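# Seat the loose fuse in the empty clip holder

## Task

Push the loose fuse down into the empty fuse holder so that it rests level and is gripped by both clips, with the holder lying flat on the bench; it must stay like that without the robot holding it there.

## Robot and tools

Robot: two arms, left_arm and right_arm, each with 7 joints and a parallel gripper. The names are labels only; left_arm sits on the +y side of the scene. Cameras: cam_head_left, cam_head_right, cam_high, cam_low, cam_left_wrist, cam_right_wrist, all 504x504 pixels.

Scene frame: origin on the table surface midway between the arms, +x pointing out over the table, +z up. Each result gives every gripper's end_effector_position (metres, this frame) and end_effector_quat_wxyz. That point lies between the pads as they would be when closed; closed fingertips extend about 19 mm past it, fully open ones about 6 mm. Fingers point along the gripper's own +z and open along its y. The printed position can be off, more so when the arm is stretched far.

execute_actions takes "actions": a list holding one item or nothing, plus optional "pictures" (true/false; images come by default). Empty list: no command, just the current state. Motion item: {"rows": [...], "steps": n}, n from 1 to 15 (default 15), each step 1/30 s. Each row drives one step; if rows run out, the final row is held. Wait item: {"steps": n} with no rows, n up to 300; it returns once n steps have elapsed since the previous result, counting your own reply time.

Each row is one flat list of 18 numbers covering both arms, always all 18: left_arm first, then right_arm. Per arm, 9 numbers in this order: waist, shoulder, upper arm roll, elbow, forearm roll, wrist pitch, wrist roll (absolute target joint angles in radians, same convention as the Joint positions line), then gripper position, then gripper speed. These joint values are goals, not offsets. Stated ranges: waist, upper arm roll, forearm roll and wrist roll -69.115 to 69.115; shoulder -2.250 to 2.250; elbow -2.580 to 2.580; wrist pitch -2.100 to 2.100. A target more than 0.013 rad beyond a range end, and further out than the joint currently is, makes the whole call refused (nothing sent). True ends may differ by up to 0.013 rad; a request past the real end is clipped there and flagged "joint sent to its limit" (possibly referring to an earlier, still running action). No such flag does not prove more travel exists.

Gripper position is an absolute opening on a -1 to 1 scale: +1 fully open (85 mm), 0 about 41 mm, pads touch near -0.8, -1 closes until blocked. Gripper speed, also -1 to 1: about 20 mm/s at -1, 85 at 0, 150 at +1. Full grip force is fixed by the arm at roughly 190 to 235 N per pad. To keep one gripper unchanged, resend its previous two numbers, since 0 is itself a command. Hold by sending -1 and keeping it; release by sending an opening wider than the part. For a gentle hold, open, then command a value just under the part's width. Fingers stay put until the number changes by 0.01 or more, but re-close on their own (no further than requested) if the part slips or is lost. position_measured_pct is roughly 50 - 50 x actual position: 0 is fully open; a stop below about 90 means something is held or blocking; about 90 or more means the pads met. Closing pushes the fingertips about 13 mm further from the arm, so leave that gap above surfaces.

Motion behaviour: joints are speed and acceleration limited and coordinated to arrive together; reversing stops them together. Each step the sent target stays within 0.304 rad of the measured angle for the first four joints and 0.266 rad for the last three, and if the targets would move the gripper more than 70 mm from where it is, all are pulled back proportionally. After big moves the arm may still be en route when the result arrives. Between calls, arms keep heading to the last row sent until everything nearly stops or a step is HELD. HELD marks steps where your row was partly or wholly withheld; "joint command not followed" means a clearance check altered or blocked joint targets while the rest of the row ran. Results also list Joint positions (rad) and Joint velocities (rad/s), one block per arm.

Hazards: load limits are 51.3 N m for the first four joints and 32.3 N m for the last three, including held weight; hitting one stops that arm for 10 s and drops the rest of the call. Holding loads heats motors: MOTOR HOT from 60 °C; at 75 °C an OVER-TEMPERATURE FAULT lets the arm sag until it cools. Never let the arms collide or squeeze each other, never press hard, never let anything drop or leave the table. Occasional brief tugs on held parts or nudges to loose ones may occur.

zoom_image: {"camera": name, "region": [x0, y0, x1, y1]} in pixels of that camera's latest image, origin top-left, region at most 504 by 504; returns a magnified view. show_instructions: no arguments, returns the reference pages for the scene. finished_scene: {"scene": current scene number}; ends the scene irreversibly and reports whether the goal was met, so call it only when the fuse sits level in both clips, the holder lies flat, and the grippers have let go.

Each tool is called after "Request:" by a JSON object that holds its "api" and its "payload".

Reference images:

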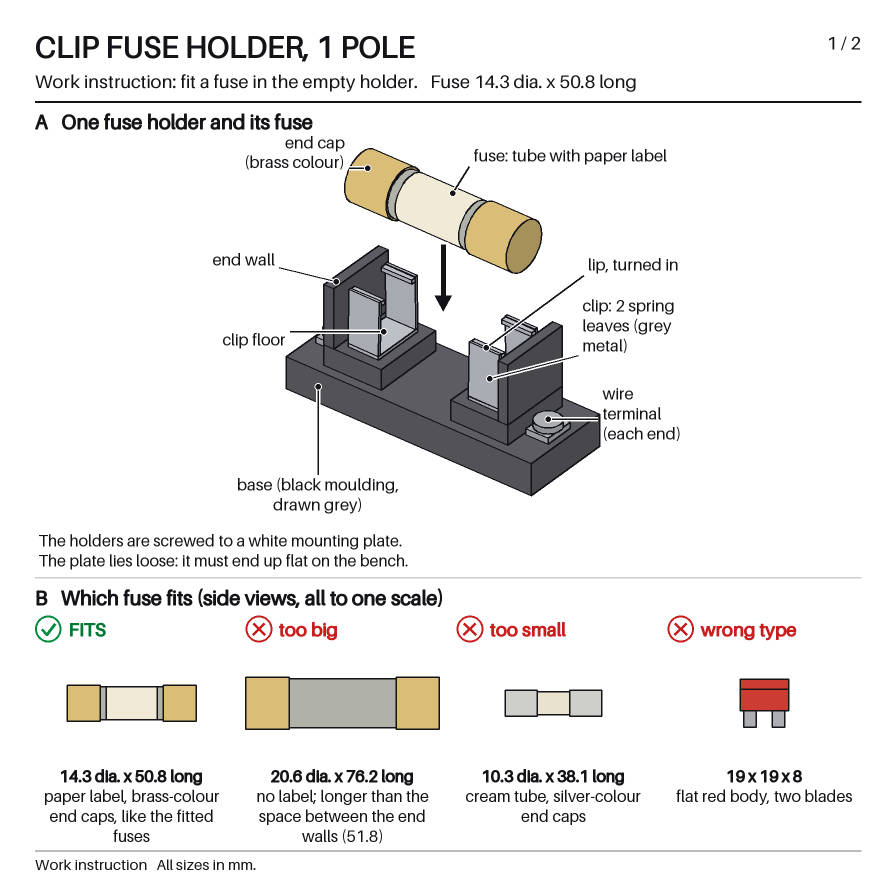

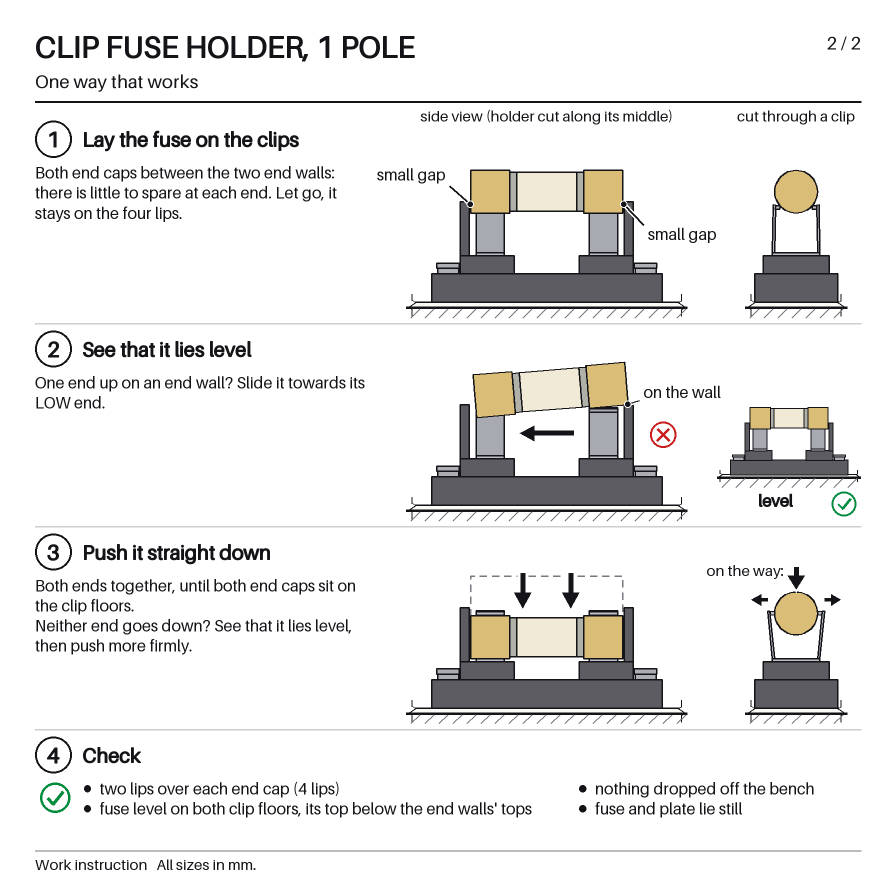

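## Session

Request:
{"api": "execute_actions", "payload": {"actions": []}}

Scene clock: 0.00 s of 4306.00 s.
left_arm: end_effector_position=(+0.2456, -0.0858, +0.3526) position_measured_pct=0.0 end_effector_quat_wxyz=(+0.157, +0.815, -0.450, -0.328) | right_arm: end_effector_position=(+0.4279, -0.2698, +0.1993) position_measured_pct=0.0 end_effector_quat_wxyz=(-0.002, -0.008, +1.000, -0.001)
Joint positions: left_arm=[ 0.317  0.813  0.749  0.909  0.15   1.935 -1.371] | right_arm=[-0.058  0.432  0.002  1.66   0.001  1.055  1.519]
Joint velocities: left_arm=[ 0.     0.    -0.002 -0.    -0.    -0.001  0.002] | right_arm=[ 0.001  0.001  0.     0.001  0.    -0.    -0.002]

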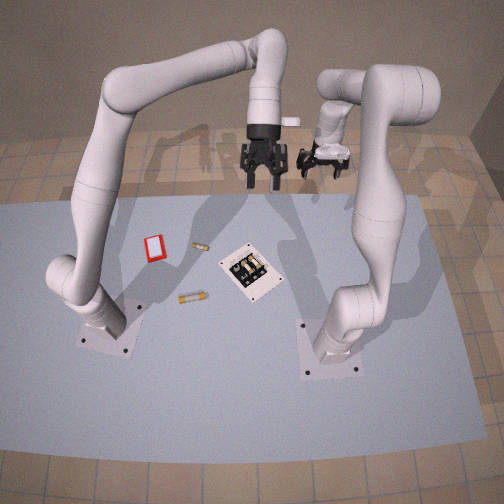

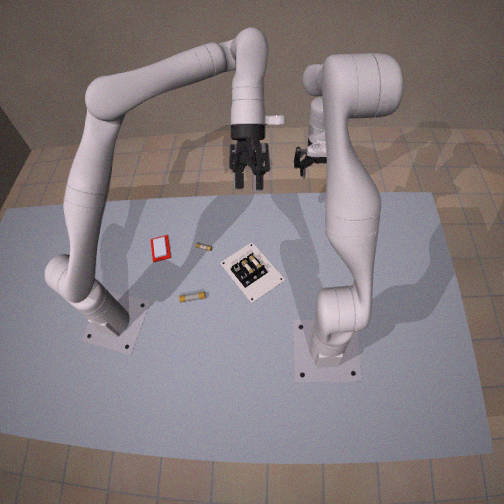

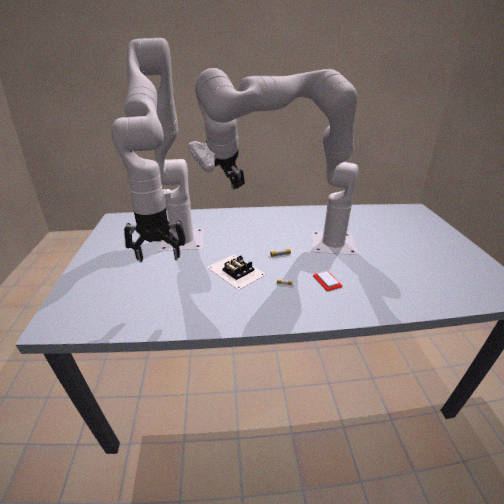

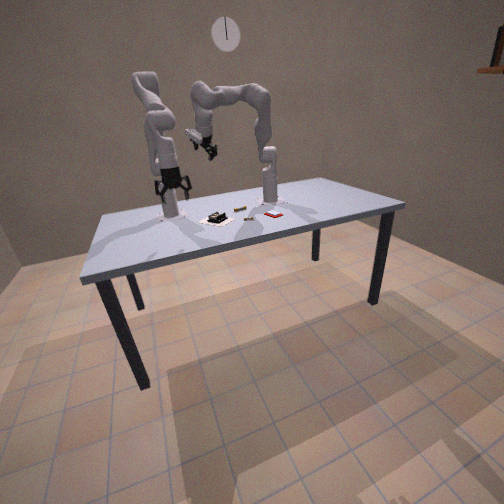

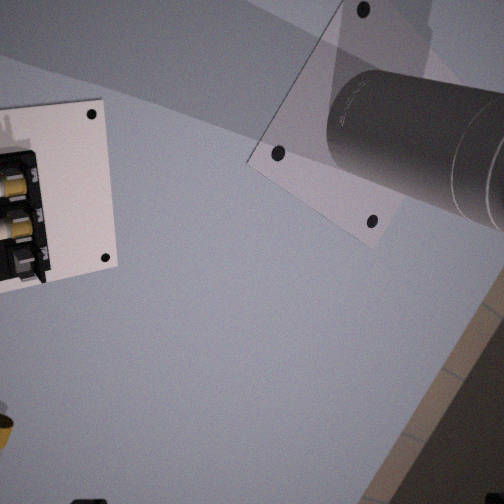

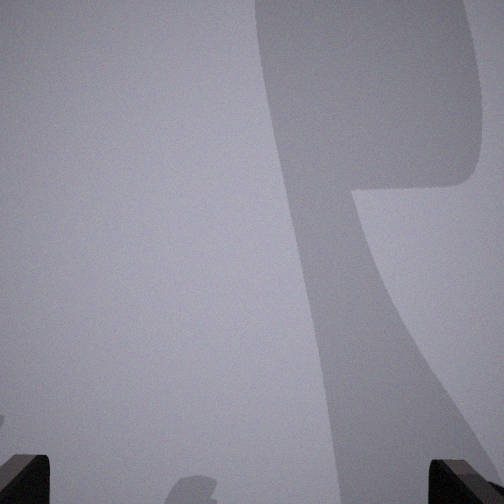

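Request:
{"api": "zoom_image", "payload": {"camera": "cam_head_left", "region": [130, 210, 310, 330]}}

Request:
{"api": "zoom_image", "payload": {"camera": "cam_high", "region": [190, 230, 370, 310]}}

Region (130, 210, 310, 330) of cam_head_left's 504x504 image, scaled by 2.800, with more detail than that image has.

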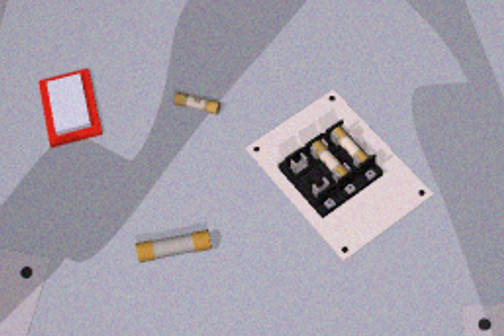

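Region (190, 230, 370, 310) of cam_high's 504x504 image, scaled by 2.800, with more detail than that image has.

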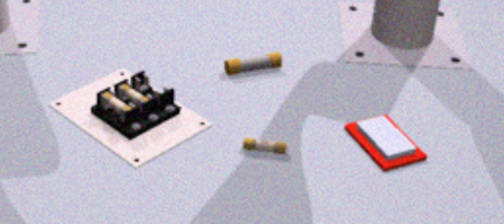

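Request:
{"api": "execute_actions", "payload": {"actions": [{"rows": [[-0.9,0.813,0.749,0.909,0.15,1.935,-1.371,1,0,-0.058,0.432,0.002,1.66,0.001,1.055,1.519,1,0]], "steps": 15}], "pictures": false}}

Request:
{"api": "execute_actions", "payload": {"actions": [{"steps": 30}], "pictures": false}}

Scene clock: 5.17 s of 4306.00 s.
left_arm: end_effector_position=(+0.3862, +0.0088, +0.3525) position_measured_pct=0.0 end_effector_quat_wxyz=(+0.214, +0.883, -0.296, -0.295) | right_arm: end_effector_position=(+0.4278, -0.2702, +0.1991) position_measured_pct=0.0 end_effector_quat_wxyz=(-0.003, -0.008, +1.000, -0.001)
Joint positions: left_arm=[-0.046  0.813  0.75   0.909  0.15   1.934 -1.371] | right_arm=[-0.058  0.432  0.002  1.66   0.001  1.055  1.519]
Joint velocities: left_arm=[-0.917  0.002 -0.002 -0.001 -0.003 -0.001 -0.001] | right_arm=[ 0.    -0.    -0.     0.    -0.     0.     0.002]
Steps of this call (steps 1 to 90: nothing new was sent; then 1.67 s passed at rest; steps 91 to 105: all 15 steps of this action). Readings (joint positions | what the end effector reports):
91: left_arm=[0.315 0.813 0.750 0.909 0.150 1.935 -1.371] | right_arm=[-0.058 0.432 0.002 1.660 0.001 1.055 1.519] | left_arm position_measured_pct=0.0 | right_arm position_measured_pct=0.0
92: left_arm=[0.309 0.813 0.751 0.910 0.150 1.934 -1.371] | right_arm=[-0.058 0.432 0.002 1.660 0.001 1.055 1.519] | left_arm position_measured_pct=0.0 | right_arm position_measured_pct=0.0
94: left_arm=[0.279 0.812 0.752 0.910 0.151 1.934 -1.371] | right_arm=[-0.058 0.432 0.002 1.660 0.001 1.055 1.519] | left_arm position_measured_pct=0.0 | right_arm position_measured_pct=0.0
98: left_arm=[0.167 0.813 0.750 0.909 0.150 1.934 -1.371] | right_arm=[-0.058 0.432 0.002 1.660 0.001 1.055 1.519] | left_arm position_measured_pct=0.0 | right_arm position_measured_pct=0.0
105: the state above

Scene clock: 6.17 s of 4306.00 s.
left_arm: end_effector_position=(+0.5270, +0.3689, +0.3518) position_measured_pct=0.0 end_effector_quat_wxyz=(+0.315, +0.927, +0.094, -0.181) | right_arm: end_effector_position=(+0.4278, -0.2702, +0.1991) position_measured_pct=0.0 end_effector_quat_wxyz=(-0.003, -0.008, +1.000, -0.001)
Joint positions: left_arm=[-0.891  0.814  0.747  0.908  0.149  1.935 -1.371] | right_arm=[-0.058  0.432  0.002  1.66   0.001  1.055  1.519]
Joint velocities: left_arm=[-0.07  -0.     0.001 -0.001  0.     0.    -0.   ] | right_arm=[-0.001 -0.001  0.     0.    -0.     0.     0.001]
Steps of this call (steps 1 to 30: the robot went on to your last target). Readings (joint positions | what the end effector reports):
1: left_arm=[-0.077 0.814 0.749 0.909 0.150 1.934 -1.371] | right_arm=[-0.058 0.432 0.002 1.660 0.001 1.055 1.519] | left_arm position_measured_pct=0.0 | right_arm position_measured_pct=0.0
2: left_arm=[-0.107 0.814 0.749 0.909 0.150 1.934 -1.371] | right_arm=[-0.058 0.432 0.002 1.660 0.001 1.055 1.519] | left_arm position_measured_pct=0.0 | right_arm position_measured_pct=0.0
4: left_arm=[-0.169 0.814 0.749 0.909 0.150 1.934 -1.371] | right_arm=[-0.058 0.432 0.002 1.660 0.001 1.055 1.519] | left_arm position_measured_pct=0.0 | right_arm position_measured_pct=0.0
8: left_arm=[-0.292 0.814 0.749 0.909 0.150 1.934 -1.371] | right_arm=[-0.058 0.432 0.002 1.660 0.001 1.055 1.519] | left_arm position_measured_pct=0.0 | right_arm position_measured_pct=0.0
30: the state above

Request:
{"api": "execute_actions", "payload": {"actions": [{"rows": [[-0.9,0.813,0.749,0.909,0.15,1.935,-1.371,1,0,-0.913,0.432,0.002,1.66,0.001,1.055,0.664,1,0]], "steps": 15}], "pictures": false}}

Request:
{"api": "execute_actions", "payload": {"actions": [{"steps": 30}]}}

Scene clock: 7.10 s of 4306.00 s.
left_arm: end_effector_position=(+0.5265, +0.3718, +0.3526) position_measured_pct=0.0 end_effector_quat_wxyz=(+0.317, +0.926, +0.097, -0.180) | right_arm: end_effector_position=(+0.3953, -0.1065, +0.1991) position_measured_pct=0.0 end_effector_quat_wxyz=(-0.002, -0.035, +0.999, -0.002)
Joint positions: left_arm=[-0.9    0.813  0.749  0.909  0.15   1.935 -1.371] | right_arm=[-0.433  0.432  0.003  1.659  0.001  1.055  1.199]
Joint velocities: left_arm=[-0.002  0.001  0.001  0.    -0.002  0.001  0.001] | right_arm=[-0.955  0.001 -0.003 -0.001 -0.001 -0.001 -0.839]
Steps of this call (steps 1 to 13: the robot went on to your last target; steps 14 to 28: all 15 steps of this action). Readings (joint positions | what the end effector reports):
14: left_arm=[-0.900 0.813 0.749 0.909 0.150 1.935 -1.371] | right_arm=[-0.060 0.432 0.002 1.660 0.001 1.055 1.518] | left_arm position_measured_pct=0.0 | right_arm position_measured_pct=0.0
15: left_arm=[-0.900 0.813 0.749 0.909 0.150 1.935 -1.371] | right_arm=[-0.066 0.432 0.004 1.660 0.002 1.055 1.514] | left_arm position_measured_pct=0.0 | right_arm position_measured_pct=0.0
17: left_arm=[-0.900 0.813 0.749 0.909 0.150 1.935 -1.371] | right_arm=[-0.097 0.432 0.005 1.660 0.002 1.055 1.491] | left_arm position_measured_pct=0.0 | right_arm position_measured_pct=0.0
21: left_arm=[-0.900 0.813 0.749 0.909 0.150 1.935 -1.371] | right_arm=[-0.212 0.432 0.003 1.660 0.001 1.055 1.393] | left_arm position_measured_pct=0.0 | right_arm position_measured_pct=0.0
28: the state above

Scene clock: 8.10 s of 4306.00 s.
left_arm: end_effector_position=(+0.5265, +0.3718, +0.3526) position_measured_pct=0.0 end_effector_quat_wxyz=(+0.317, +0.926, +0.097, -0.180) | right_arm: end_effector_position=(+0.2703, +0.0660, +0.1991) position_measured_pct=0.0 end_effector_quat_wxyz=(-0.001, -0.008, +1.000, -0.003)
Joint positions: left_arm=[-0.9    0.813  0.749  0.909  0.15   1.935 -1.371] | right_arm=[-0.913  0.432  0.002  1.66   0.001  1.055  0.664]
Joint velocities: left_arm=[-0.002 -0.     0.001  0.     0.001 -0.     0.001] | right_arm=[-0.002 -0.001  0.     0.001 -0.    -0.    -0.001]
Steps of this call (steps 1 to 30: the robot went on to your last target). Readings (joint positions | what the end effector reports):
1: left_arm=[-0.900 0.813 0.749 0.909 0.150 1.935 -1.371] | right_arm=[-0.465 0.432 0.003 1.659 0.001 1.055 1.171] | left_arm position_measured_pct=0.0 | right_arm position_measured_pct=0.0
2: left_arm=[-0.900 0.813 0.749 0.909 0.150 1.935 -1.371] | right_arm=[-0.497 0.432 0.002 1.659 0.001 1.055 1.143] | left_arm position_measured_pct=0.0 | right_arm position_measured_pct=0.0
4: left_arm=[-0.900 0.813 0.749 0.909 0.150 1.935 -1.371] | right_arm=[-0.561 0.432 0.002 1.659 0.001 1.055 1.087] | left_arm position_measured_pct=0.0 | right_arm position_measured_pct=0.0
8: left_arm=[-0.900 0.813 0.749 0.909 0.150 1.935 -1.371] | right_arm=[-0.689 0.433 0.002 1.659 0.001 1.055 0.973] | left_arm position_measured_pct=0.0 | right_arm position_measured_pct=0.0
30: the state above

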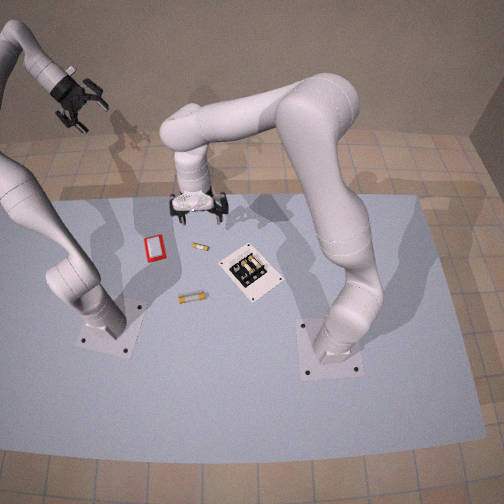

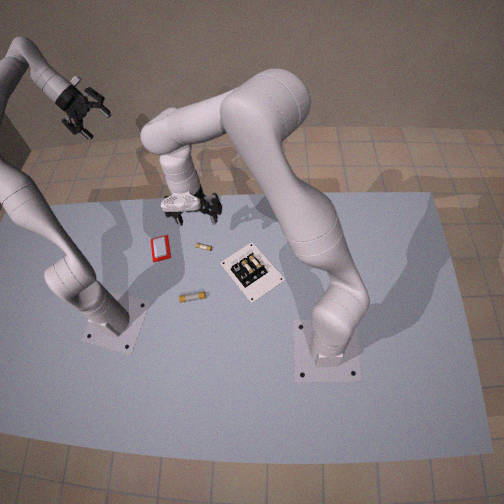

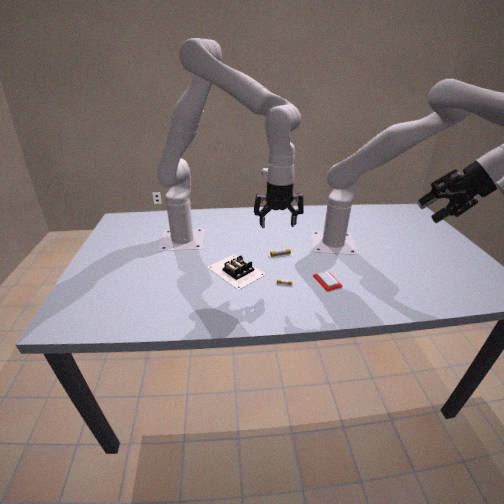

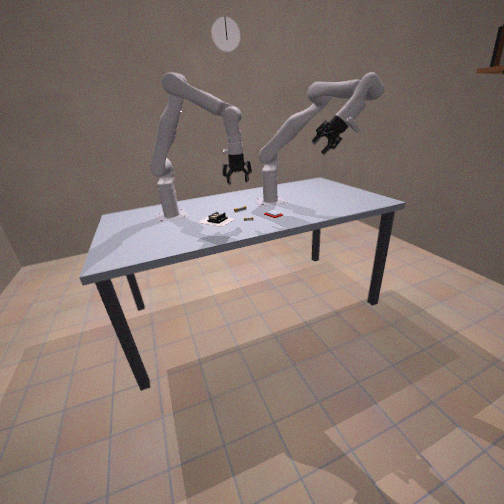

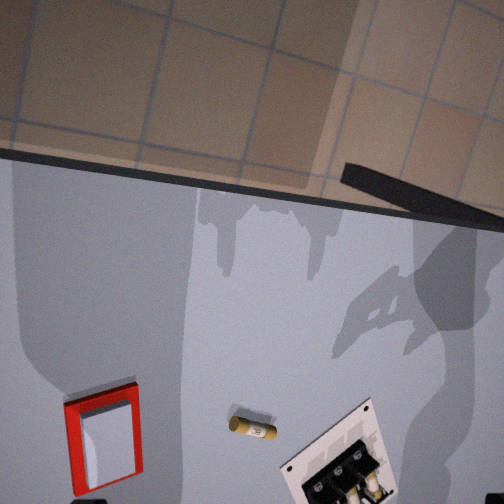

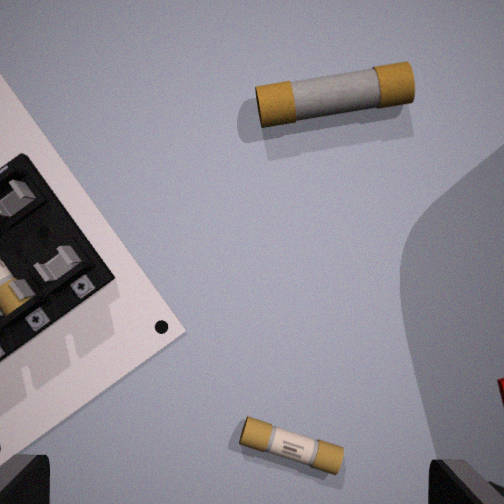

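Request:
{"api": "execute_actions", "payload": {"actions": [{"rows": [[-0.9,0.813,0.749,0.909,0.15,1.935,-1.371,1,0,-0.8796,0.6483,0.002,1.6494,0.001,0.8439,1.955,1,0]], "steps": 15}], "pictures": false}}

Request:
{"api": "execute_actions", "payload": {"actions": [{"steps": 40}]}}

Scene clock: 11.40 s of 4306.00 s.
left_arm: end_effector_position=(+0.5265, +0.3718, +0.3526) position_measured_pct=0.0 end_effector_quat_wxyz=(+0.317, +0.926, +0.097, -0.180) | right_arm: end_effector_position=(+0.3051, +0.0878, +0.1102) position_measured_pct=0.0 end_effector_quat_wxyz=(+0.001, -0.224, +0.975, -0.000)
Joint positions: left_arm=[-0.9    0.813  0.749  0.909  0.15   1.935 -1.371] | right_arm=[-0.883  0.627  0.002  1.651  0.001  0.862  1.13 ]
Joint velocities: left_arm=[ 0.     0.001 -0.001  0.     0.001 -0.    -0.001] | right_arm=[ 0.021  0.136 -0.    -0.006 -0.    -0.125  1.217]
Steps of this call (steps 1 to 15: the robot went on to your last target; steps 16 to 84: nothing new was sent; steps 85 to 99: all 15 steps of this action). Readings (joint positions | what the end effector reports):
85: left_arm=[-0.900 0.813 0.749 0.909 0.150 1.935 -1.371] | right_arm=[-0.913 0.433 0.002 1.660 0.001 1.054 0.665] | left_arm position_measured_pct=0.0 | right_arm position_measured_pct=0.0
86: left_arm=[-0.900 0.813 0.749 0.909 0.150 1.935 -1.371] | right_arm=[-0.912 0.440 0.002 1.659 0.001 1.049 0.671] | left_arm position_measured_pct=0.0 | right_arm position_measured_pct=0.0
88: left_arm=[-0.900 0.813 0.749 0.909 0.150 1.935 -1.371] | right_arm=[-0.907 0.470 0.002 1.657 0.001 1.024 0.704] | left_arm position_measured_pct=0.0 | right_arm position_measured_pct=0.0
92: left_arm=[-0.900 0.813 0.749 0.909 0.150 1.935 -1.371] | right_arm=[-0.893 0.560 0.002 1.654 0.001 0.933 0.846] | left_arm position_measured_pct=0.0 | right_arm position_measured_pct=0.0
99: the state above

Scene clock: 12.73 s of 4306.00 s.
left_arm: end_effector_position=(+0.5265, +0.3718, +0.3526) position_measured_pct=0.0 end_effector_quat_wxyz=(+0.317, +0.926, +0.097, -0.180) | right_arm: end_effector_position=(+0.3079, +0.0887, +0.1000) position_measured_pct=0.0 end_effector_quat_wxyz=(+0.000, -0.595, +0.804, -0.001)
Joint positions: left_arm=[-0.9    0.813  0.749  0.909  0.15   1.935 -1.371] | right_arm=[-0.88   0.648  0.002  1.649  0.001  0.844  1.955]
Joint velocities: left_arm=[ 0.     0.001  0.     0.     0.    -0.     0.001] | right_arm=[ 0.002 -0.     0.     0.002  0.     0.001  0.001]
Steps of this call (steps 1 to 40: the robot went on to your last target). Readings (joint positions | what the end effector reports):
1: left_arm=[-0.900 0.813 0.749 0.909 0.150 1.935 -1.371] | right_arm=[-0.882 0.631 0.002 1.650 0.001 0.859 1.171] | left_arm position_measured_pct=0.0 | right_arm position_measured_pct=0.0
2: left_arm=[-0.900 0.813 0.749 0.909 0.150 1.935 -1.371] | right_arm=[-0.882 0.634 0.002 1.650 0.001 0.856 1.211] | left_arm position_measured_pct=0.0 | right_arm position_measured_pct=0.0
4: left_arm=[-0.900 0.813 0.749 0.909 0.150 1.935 -1.371] | right_arm=[-0.881 0.639 0.002 1.650 0.001 0.851 1.293] | left_arm position_measured_pct=0.0 | right_arm position_measured_pct=0.0
8: left_arm=[-0.900 0.813 0.749 0.909 0.150 1.935 -1.371] | right_arm=[-0.880 0.644 0.002 1.650 0.001 0.847 1.455] | left_arm position_measured_pct=0.0 | right_arm position_measured_pct=0.0
40: the state above

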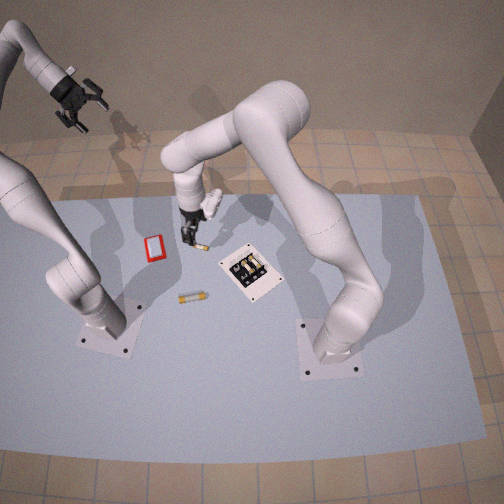

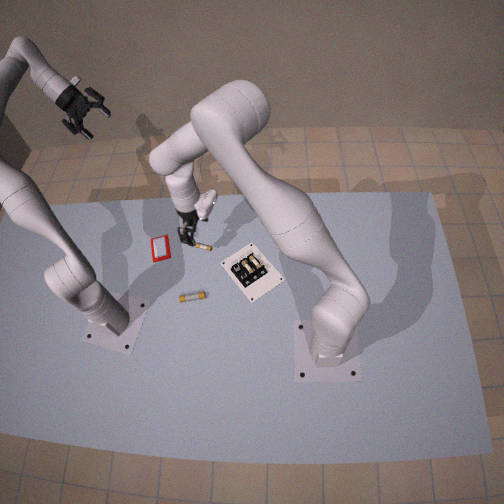

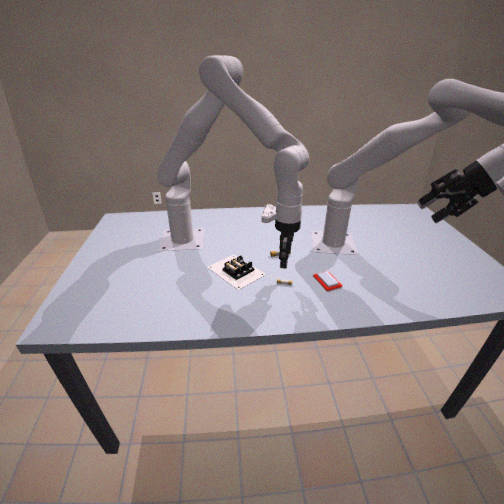

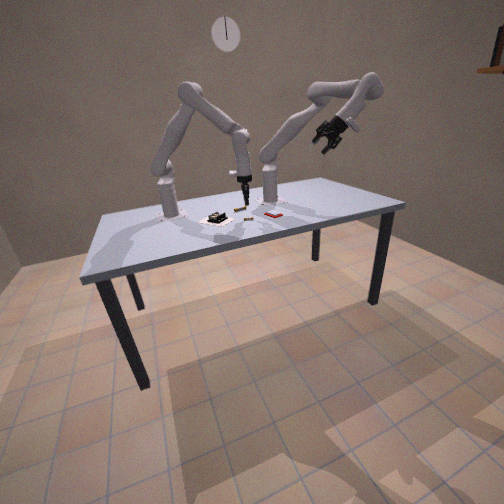

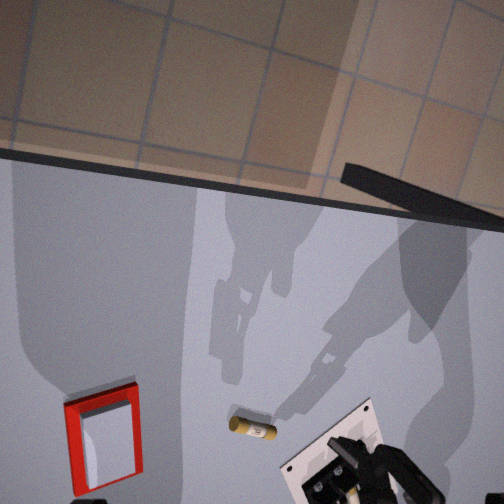

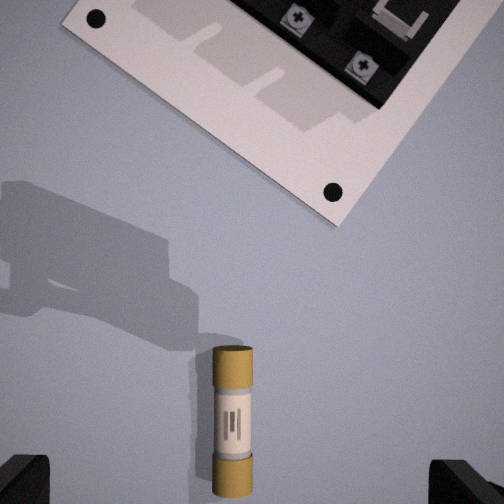

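Request:
{"api": "execute_actions", "payload": {"actions": [{"rows": [[-0.9,0.813,0.749,0.909,0.15,1.935,-1.371,1,0,-0.8804,0.7571,0.002,1.6792,0.001,0.7053,1.9546,-0.2,0]], "steps": 15}], "pictures": false}}

Request:
{"api": "execute_actions", "payload": {"actions": [{"steps": 25}]}}

Scene clock: 16.03 s of 4306.00 s.
left_arm: end_effector_position=(+0.5265, +0.3718, +0.3526) position_measured_pct=0.0 end_effector_quat_wxyz=(+0.317, +0.926, +0.097, -0.180) | right_arm: end_effector_position=(+0.3101, +0.0921, +0.0405) position_measured_pct=36.9 end_effector_quat_wxyz=(+0.001, -0.595, +0.804, -0.001)
Joint positions: left_arm=[-0.9    0.813  0.749  0.909  0.15   1.935 -1.371] | right_arm=[-0.88   0.756  0.002  1.679  0.001  0.705  1.955]
Joint velocities: left_arm=[ 0.001  0.001  0.001 -0.     0.002  0.001  0.002] | right_arm=[-0.001  0.01  -0.     0.     0.    -0.     0.001]
Steps of this call (steps 1 to 15: the robot went on to your last target; steps 16 to 84: nothing new was sent; steps 85 to 99: all 15 steps of this action). Readings (joint positions | what the end effector reports):
85: left_arm=[-0.900 0.813 0.749 0.909 0.150 1.935 -1.371] | right_arm=[-0.880 0.650 0.002 1.650 0.001 0.843 1.955] | left_arm position_measured_pct=0.0 | right_arm position_measured_pct=0.0
86: left_arm=[-0.900 0.813 0.749 0.909 0.150 1.935 -1.371] | right_arm=[-0.880 0.656 0.002 1.650 0.001 0.836 1.955] | left_arm position_measured_pct=0.0 | right_arm position_measured_pct=0.4
88: left_arm=[-0.900 0.813 0.749 0.909 0.150 1.935 -1.371] | right_arm=[-0.880 0.685 0.002 1.657 0.001 0.802 1.955] | left_arm position_measured_pct=0.0 | right_arm position_measured_pct=4.8
92: left_arm=[-0.900 0.813 0.749 0.909 0.150 1.935 -1.371] | right_arm=[-0.880 0.749 0.002 1.678 0.001 0.715 1.955] | left_arm position_measured_pct=0.0 | right_arm position_measured_pct=15.9
99: the state above

Scene clock: 16.87 s of 4306.00 s.
left_arm: end_effector_position=(+0.5265, +0.3718, +0.3526) position_measured_pct=0.0 end_effector_quat_wxyz=(+0.317, +0.926, +0.097, -0.180) | right_arm: end_effector_position=(+0.3100, +0.0919, +0.0400) position_measured_pct=59.9 end_effector_quat_wxyz=(+0.000, -0.595, +0.804, -0.001)
Joint positions: left_arm=[-0.9    0.813  0.749  0.909  0.15   1.935 -1.371] | right_arm=[-0.88   0.757  0.002  1.679  0.001  0.705  1.955]
Joint velocities: left_arm=[-0.001  0.001  0.    -0.     0.     0.    -0.002] | right_arm=[ 0.     0.     0.     0.002 -0.    -0.001  0.001]
Steps of this call (steps 1 to 15: the robot went on to your last target; steps 16 to 25: nothing new was sent). Readings (joint positions | what the end effector reports):
1: left_arm=[-0.900 0.813 0.749 0.909 0.150 1.935 -1.371] | right_arm=[-0.880 0.756 0.002 1.679 0.001 0.705 1.955] | left_arm position_measured_pct=0.0 | right_arm position_measured_pct=39.7
2: left_arm=[-0.900 0.813 0.749 0.909 0.150 1.935 -1.371] | right_arm=[-0.880 0.757 0.002 1.679 0.001 0.705 1.955] | left_arm position_measured_pct=0.0 | right_arm position_measured_pct=42.9
4: left_arm=[-0.900 0.813 0.749 0.909 0.150 1.935 -1.371] | right_arm=[-0.880 0.757 0.002 1.679 0.001 0.705 1.955] | left_arm position_measured_pct=0.0 | right_arm position_measured_pct=48.8
8: left_arm=[-0.900 0.813 0.749 0.909 0.150 1.935 -1.371] | right_arm=[-0.880 0.757 0.002 1.679 0.001 0.705 1.955] | left_arm position_measured_pct=0.0 | right_arm position_measured_pct=58.7
25: the state above
All arms were judged still, so your last target was given up. Only a new action makes them travel on or press farther. Fingers that are still opening or closing keep moving.

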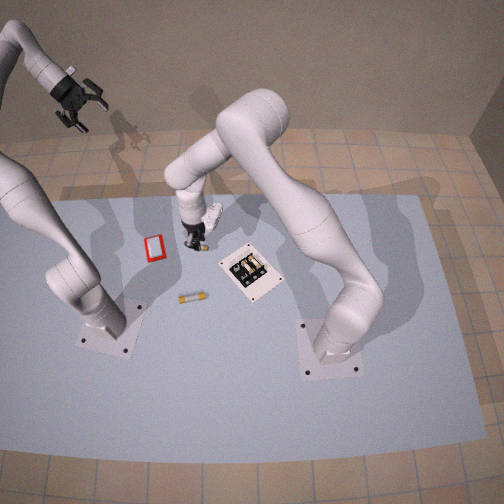

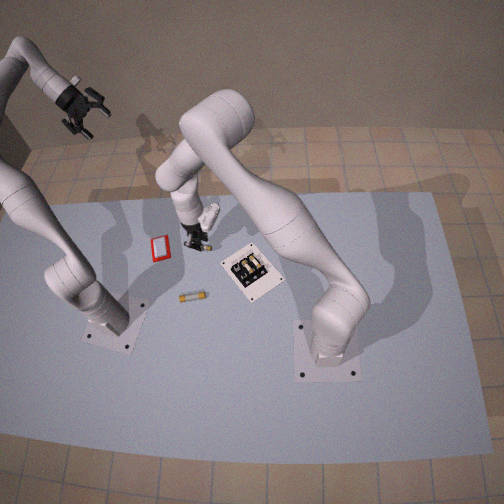

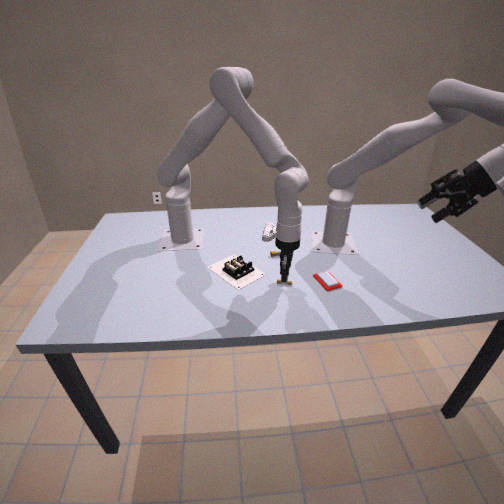

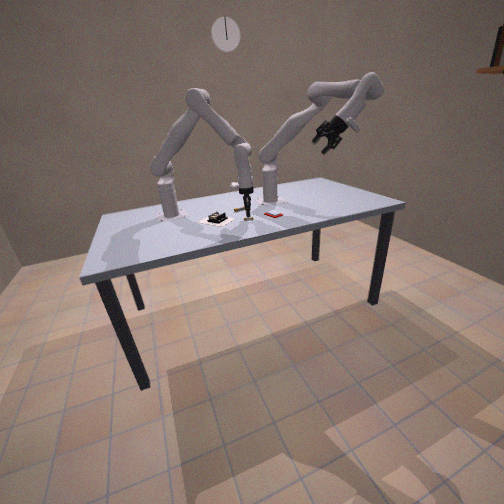

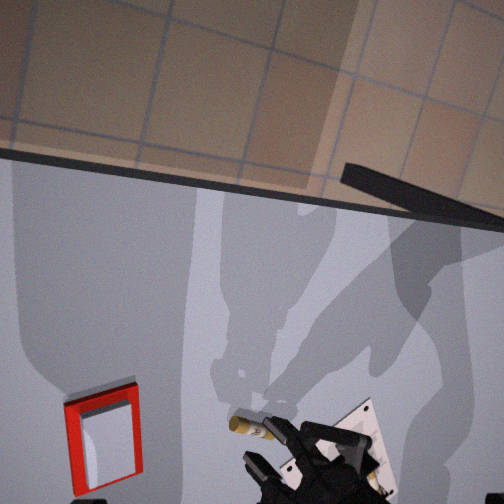

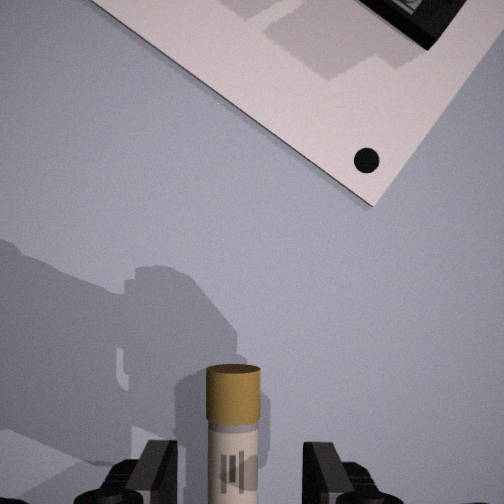

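Request:
{"api": "execute_actions", "payload": {"actions": [{"rows": [[-0.9,0.813,0.749,0.909,0.15,1.935,-1.371,1,0,-0.8776,0.7932,0.002,1.685,0.001,0.6634,1.9574,-0.2,0]], "steps": 15}], "pictures": false}}

Request:
{"api": "execute_actions", "payload": {"actions": [{"steps": 10}]}}

Request:
{"api": "zoom_image", "payload": {"camera": "cam_high", "region": [240, 240, 330, 300]}}

Scene clock: 18.80 s of 4306.00 s.
left_arm: end_effector_position=(+0.5265, +0.3718, +0.3526) position_measured_pct=0.0 end_effector_quat_wxyz=(+0.317, +0.926, +0.097, -0.180) | right_arm: end_effector_position=(+0.3115, +0.0915, +0.0211) position_measured_pct=59.9 end_effector_quat_wxyz=(+0.000, -0.595, +0.804, -0.001)
Joint positions: left_arm=[-0.9    0.813  0.749  0.909  0.15   1.935 -1.371] | right_arm=[-0.878  0.793  0.002  1.685  0.001  0.663  1.957]
Joint velocities: left_arm=[-0.     0.001 -0.001  0.    -0.001  0.     0.   ] | right_arm=[ 0.001  0.001 -0.     0.001  0.    -0.     0.001]
Steps of this call (steps 1 to 43: nothing new was sent; steps 44 to 58: all 15 steps of this action). Readings (joint positions | what the end effector reports):
44: left_arm=[-0.900 0.813 0.749 0.909 0.150 1.935 -1.371] | right_arm=[-0.880 0.758 0.002 1.679 0.001 0.704 1.955] | left_arm position_measured_pct=0.0 | right_arm position_measured_pct=59.9
45: left_arm=[-0.900 0.813 0.749 0.909 0.150 1.935 -1.371] | right_arm=[-0.880 0.765 0.002 1.679 0.001 0.698 1.955] | left_arm position_measured_pct=0.0 | right_arm position_measured_pct=59.9
47: left_arm=[-0.900 0.813 0.749 0.909 0.150 1.935 -1.371] | right_arm=[-0.878 0.787 0.002 1.683 0.001 0.674 1.957] | left_arm position_measured_pct=0.0 | right_arm position_measured_pct=59.9
51: left_arm=[-0.900 0.813 0.749 0.909 0.150 1.935 -1.371] | right_arm=[-0.878 0.792 0.002 1.685 0.001 0.664 1.957] | left_arm position_measured_pct=0.0 | right_arm position_measured_pct=59.9
58: the state above

Scene clock: 19.13 s of 4306.00 s.
left_arm: end_effector_position=(+0.5265, +0.3718, +0.3526) position_measured_pct=0.0 end_effector_quat_wxyz=(+0.317, +0.926, +0.097, -0.180) | right_arm: end_effector_position=(+0.3114, +0.0915, +0.0210) position_measured_pct=59.9 end_effector_quat_wxyz=(+0.000, -0.595, +0.804, -0.001)
Joint positions: left_arm=[-0.9    0.813  0.749  0.909  0.15   1.935 -1.371] | right_arm=[-0.878  0.793  0.002  1.685  0.001  0.663  1.957]
Joint velocities: left_arm=[ 0.002  0.001 -0.002 -0.    -0.    -0.001 -0.001] | right_arm=[-0.     0.001  0.    -0.    -0.     0.     0.002]
Steps of this call (steps 1 to 10: the robot went on to your last target). Readings (joint positions | what the end effector reports):
1: left_arm=[-0.900 0.813 0.749 0.909 0.150 1.935 -1.371] | right_arm=[-0.878 0.793 0.002 1.685 0.001 0.663 1.957] | left_arm position_measured_pct=0.0 | right_arm position_measured_pct=59.9
2: left_arm=[-0.900 0.813 0.749 0.909 0.150 1.935 -1.371] | right_arm=[-0.878 0.793 0.002 1.685 0.001 0.663 1.957] | left_arm position_measured_pct=0.0 | right_arm position_measured_pct=59.9
4: left_arm=[-0.900 0.813 0.749 0.909 0.150 1.935 -1.371] | right_arm=[-0.878 0.793 0.002 1.685 0.001 0.663 1.957] | left_arm position_measured_pct=0.0 | right_arm position_measured_pct=59.9
8: left_arm=[-0.900 0.813 0.749 0.909 0.150 1.935 -1.371] | right_arm=[-0.878 0.793 0.002 1.685 0.001 0.663 1.957] | left_arm position_measured_pct=0.0 | right_arm position_measured_pct=59.9
10: the state above

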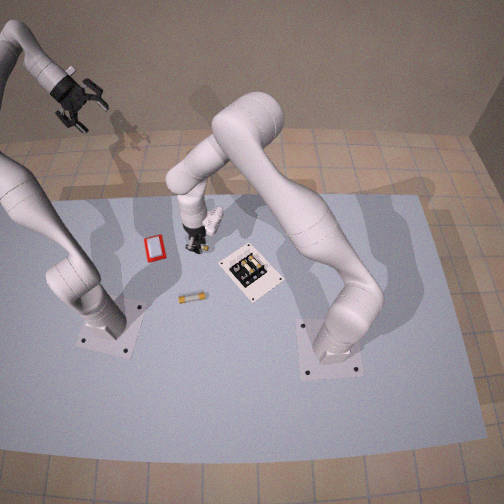

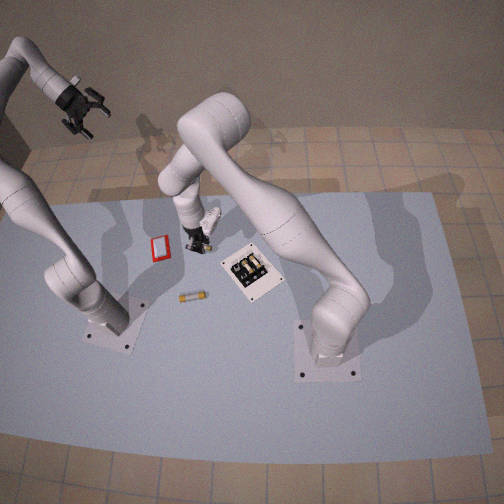

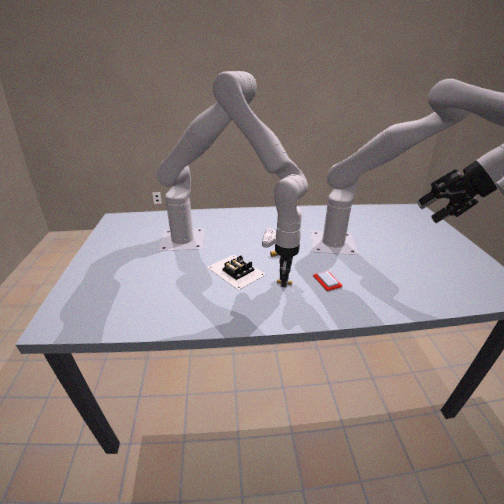

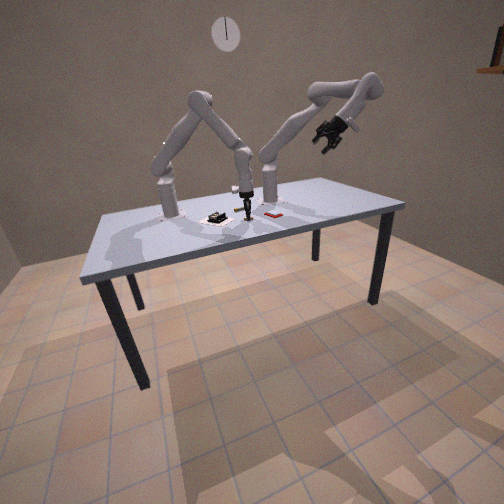

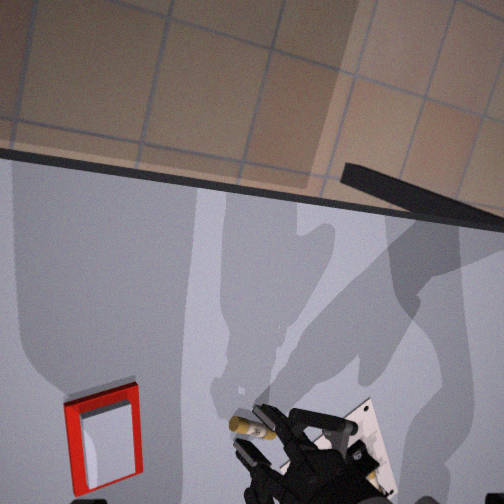

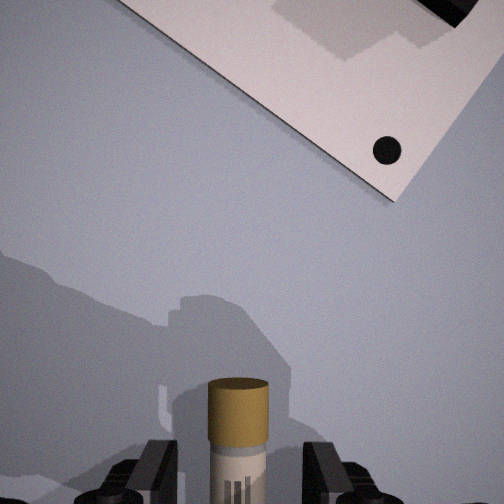

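Region (240, 240, 330, 300) of cam_high's 504x504 image, scaled by 5.600, with more detail than that image has.

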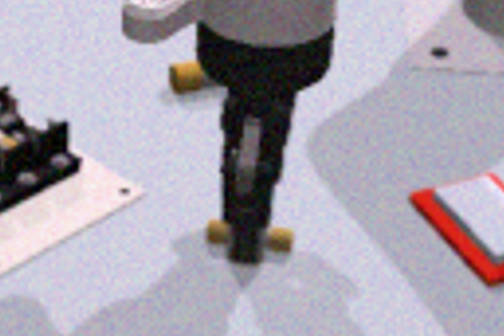

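Request:
{"api": "execute_actions", "payload": {"actions": [{"rows": [[-0.9,0.813,0.749,0.909,0.15,1.935,-1.371,1,0,-0.8785,0.7945,0.002,1.6816,0.001,0.6655,1.9565,-0.2,0],[-0.9,0.813,0.749,0.909,0.15,1.935,-1.371,1,0,-0.8785,0.7945,0.002,1.6816,0.001,0.6655,1.9565,-0.2,0],[-0.9,0.813,0.749,0.909,0.15,1.935,-1.371,1,0,-0.8785,0.7945,0.002,1.6816,0.001,0.6655,1.9565,-0.2,0],[-0.9,0.813,0.749,0.909,0.15,1.935,-1.371,1,0,-0.8785,0.7945,0.002,1.6816,0.001,0.6655,1.9565,-0.2,0],[-0.9,0.813,0.749,0.909,0.15,1.935,-1.371,1,0,-0.8785,0.7945,0.002,1.6816,0.001,0.6655,1.9565,-0.7,-0.5]], "steps": 15}], "pictures": false}}

Request:
{"api": "execute_actions", "payload": {"actions": [{"steps": 15}]}}

Scene clock: 21.20 s of 4306.00 s.
left_arm: end_effector_position=(+0.5265, +0.3718, +0.3526) position_measured_pct=0.0 end_effector_quat_wxyz=(+0.317, +0.926, +0.097, -0.180) | right_arm: end_effector_position=(+0.3117, +0.0925, +0.0211) position_measured_pct=75.4 end_effector_quat_wxyz=(+0.000, -0.595, +0.804, -0.001)
Joint positions: left_arm=[-0.9    0.813  0.749  0.909  0.15   1.935 -1.371] | right_arm=[-0.878  0.794  0.002  1.682  0.001  0.665  1.957]
Joint velocities: left_arm=[ 0.001  0.001  0.001 -0.     0.001  0.     0.001] | right_arm=[-0.    -0.     0.    -0.001  0.     0.001 -0.002]
Steps of this call (steps 1 to 15: the robot went on to your last target; steps 16 to 47: nothing new was sent; steps 48 to 62: all 15 steps of this action). Readings (joint positions | what the end effector reports):
48: left_arm=[-0.900 0.813 0.749 0.909 0.150 1.935 -1.371] | right_arm=[-0.878 0.794 0.002 1.684 0.001 0.664 1.957] | left_arm position_measured_pct=0.0 | right_arm position_measured_pct=59.9
49: left_arm=[-0.900 0.813 0.749 0.909 0.150 1.935 -1.371] | right_arm=[-0.878 0.794 0.002 1.683 0.001 0.665 1.957] | left_arm position_measured_pct=0.0 | right_arm position_measured_pct=59.9
51: left_arm=[-0.900 0.813 0.749 0.909 0.150 1.935 -1.371] | right_arm=[-0.878 0.794 0.002 1.682 0.001 0.665 1.957] | left_arm position_measured_pct=0.0 | right_arm position_measured_pct=59.9
55: left_arm=[-0.900 0.813 0.749 0.909 0.150 1.935 -1.371] | right_arm=[-0.878 0.794 0.002 1.682 0.001 0.665 1.957] | left_arm position_measured_pct=0.0 | right_arm position_measured_pct=62.7
62: the state above

Scene clock: 21.70 s of 4306.00 s.
left_arm: end_effector_position=(+0.5265, +0.3718, +0.3526) position_measured_pct=0.0 end_effector_quat_wxyz=(+0.317, +0.926, +0.097, -0.180) | right_arm: end_effector_position=(+0.3117, +0.0925, +0.0213) position_measured_pct=80.2 end_effector_quat_wxyz=(+0.000, -0.595, +0.804, -0.001)
Joint positions: left_arm=[-0.9    0.813  0.749  0.909  0.15   1.935 -1.371] | right_arm=[-0.878  0.794  0.002  1.682  0.001  0.666  1.957]
Joint velocities: left_arm=[ 0.001  0.001  0.     0.    -0.     0.001 -0.001] | right_arm=[ 0.001  0.     0.     0.     0.    -0.001 -0.001]
Steps of this call (steps 1 to 15: the robot went on to your last target). Readings (joint positions | what the end effector reports):
1: left_arm=[-0.900 0.813 0.749 0.909 0.150 1.935 -1.371] | right_arm=[-0.878 0.794 0.002 1.682 0.001 0.666 1.957] | left_arm position_measured_pct=0.0 | right_arm position_measured_pct=77.4
2: left_arm=[-0.900 0.813 0.749 0.909 0.150 1.935 -1.371] | right_arm=[-0.878 0.794 0.002 1.682 0.001 0.666 1.957] | left_arm position_measured_pct=0.0 | right_arm position_measured_pct=78.6
4: left_arm=[-0.900 0.813 0.749 0.909 0.150 1.935 -1.371] | right_arm=[-0.878 0.794 0.002 1.682 0.001 0.666 1.957] | left_arm position_measured_pct=0.0 | right_arm position_measured_pct=79.8
8: left_arm=[-0.900 0.813 0.749 0.909 0.150 1.935 -1.371] | right_arm=[-0.878 0.794 0.002 1.682 0.001 0.666 1.957] | left_arm position_measured_pct=0.0 | right_arm position_measured_pct=80.2
15: the state above
All arms were judged still, so your last target was given up. Only a new action makes them travel on or press farther. Fingers that are still opening or closing keep moving.

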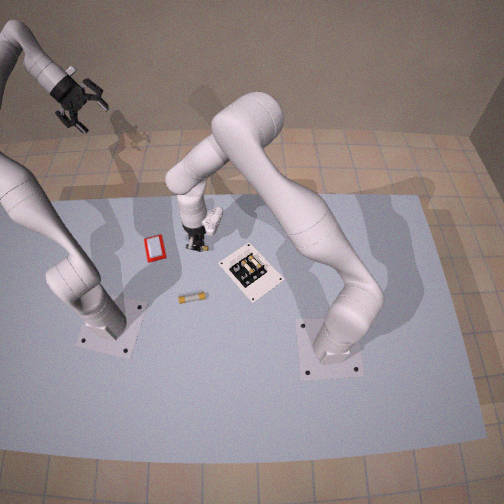

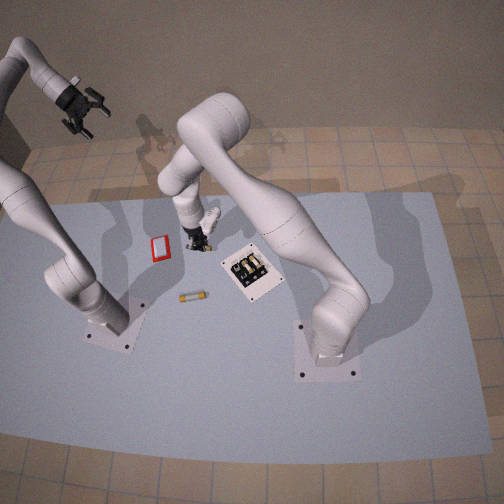

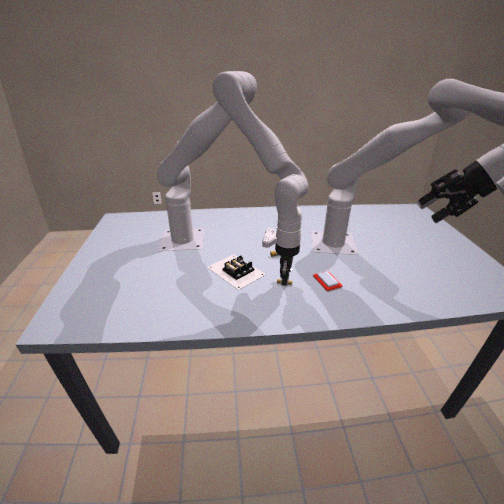

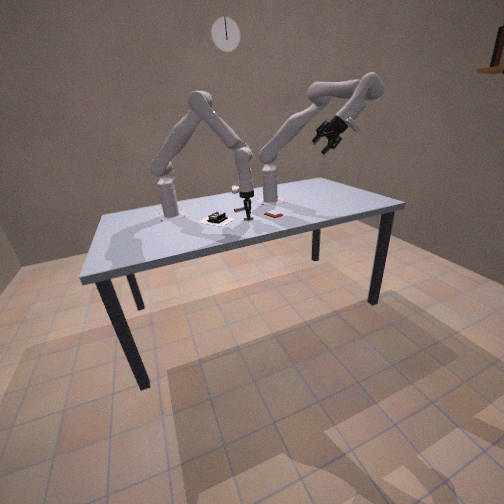

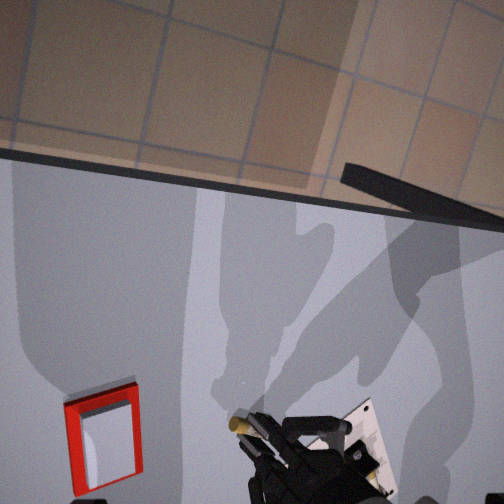

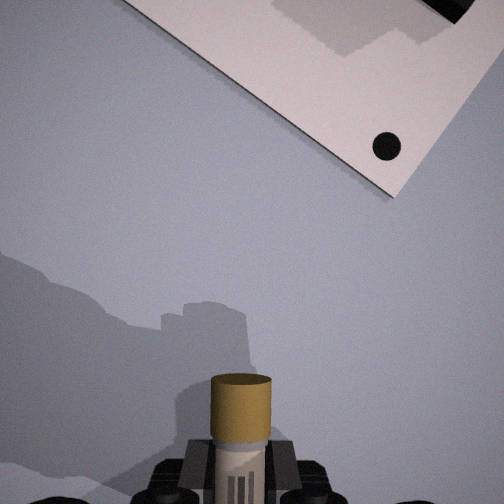

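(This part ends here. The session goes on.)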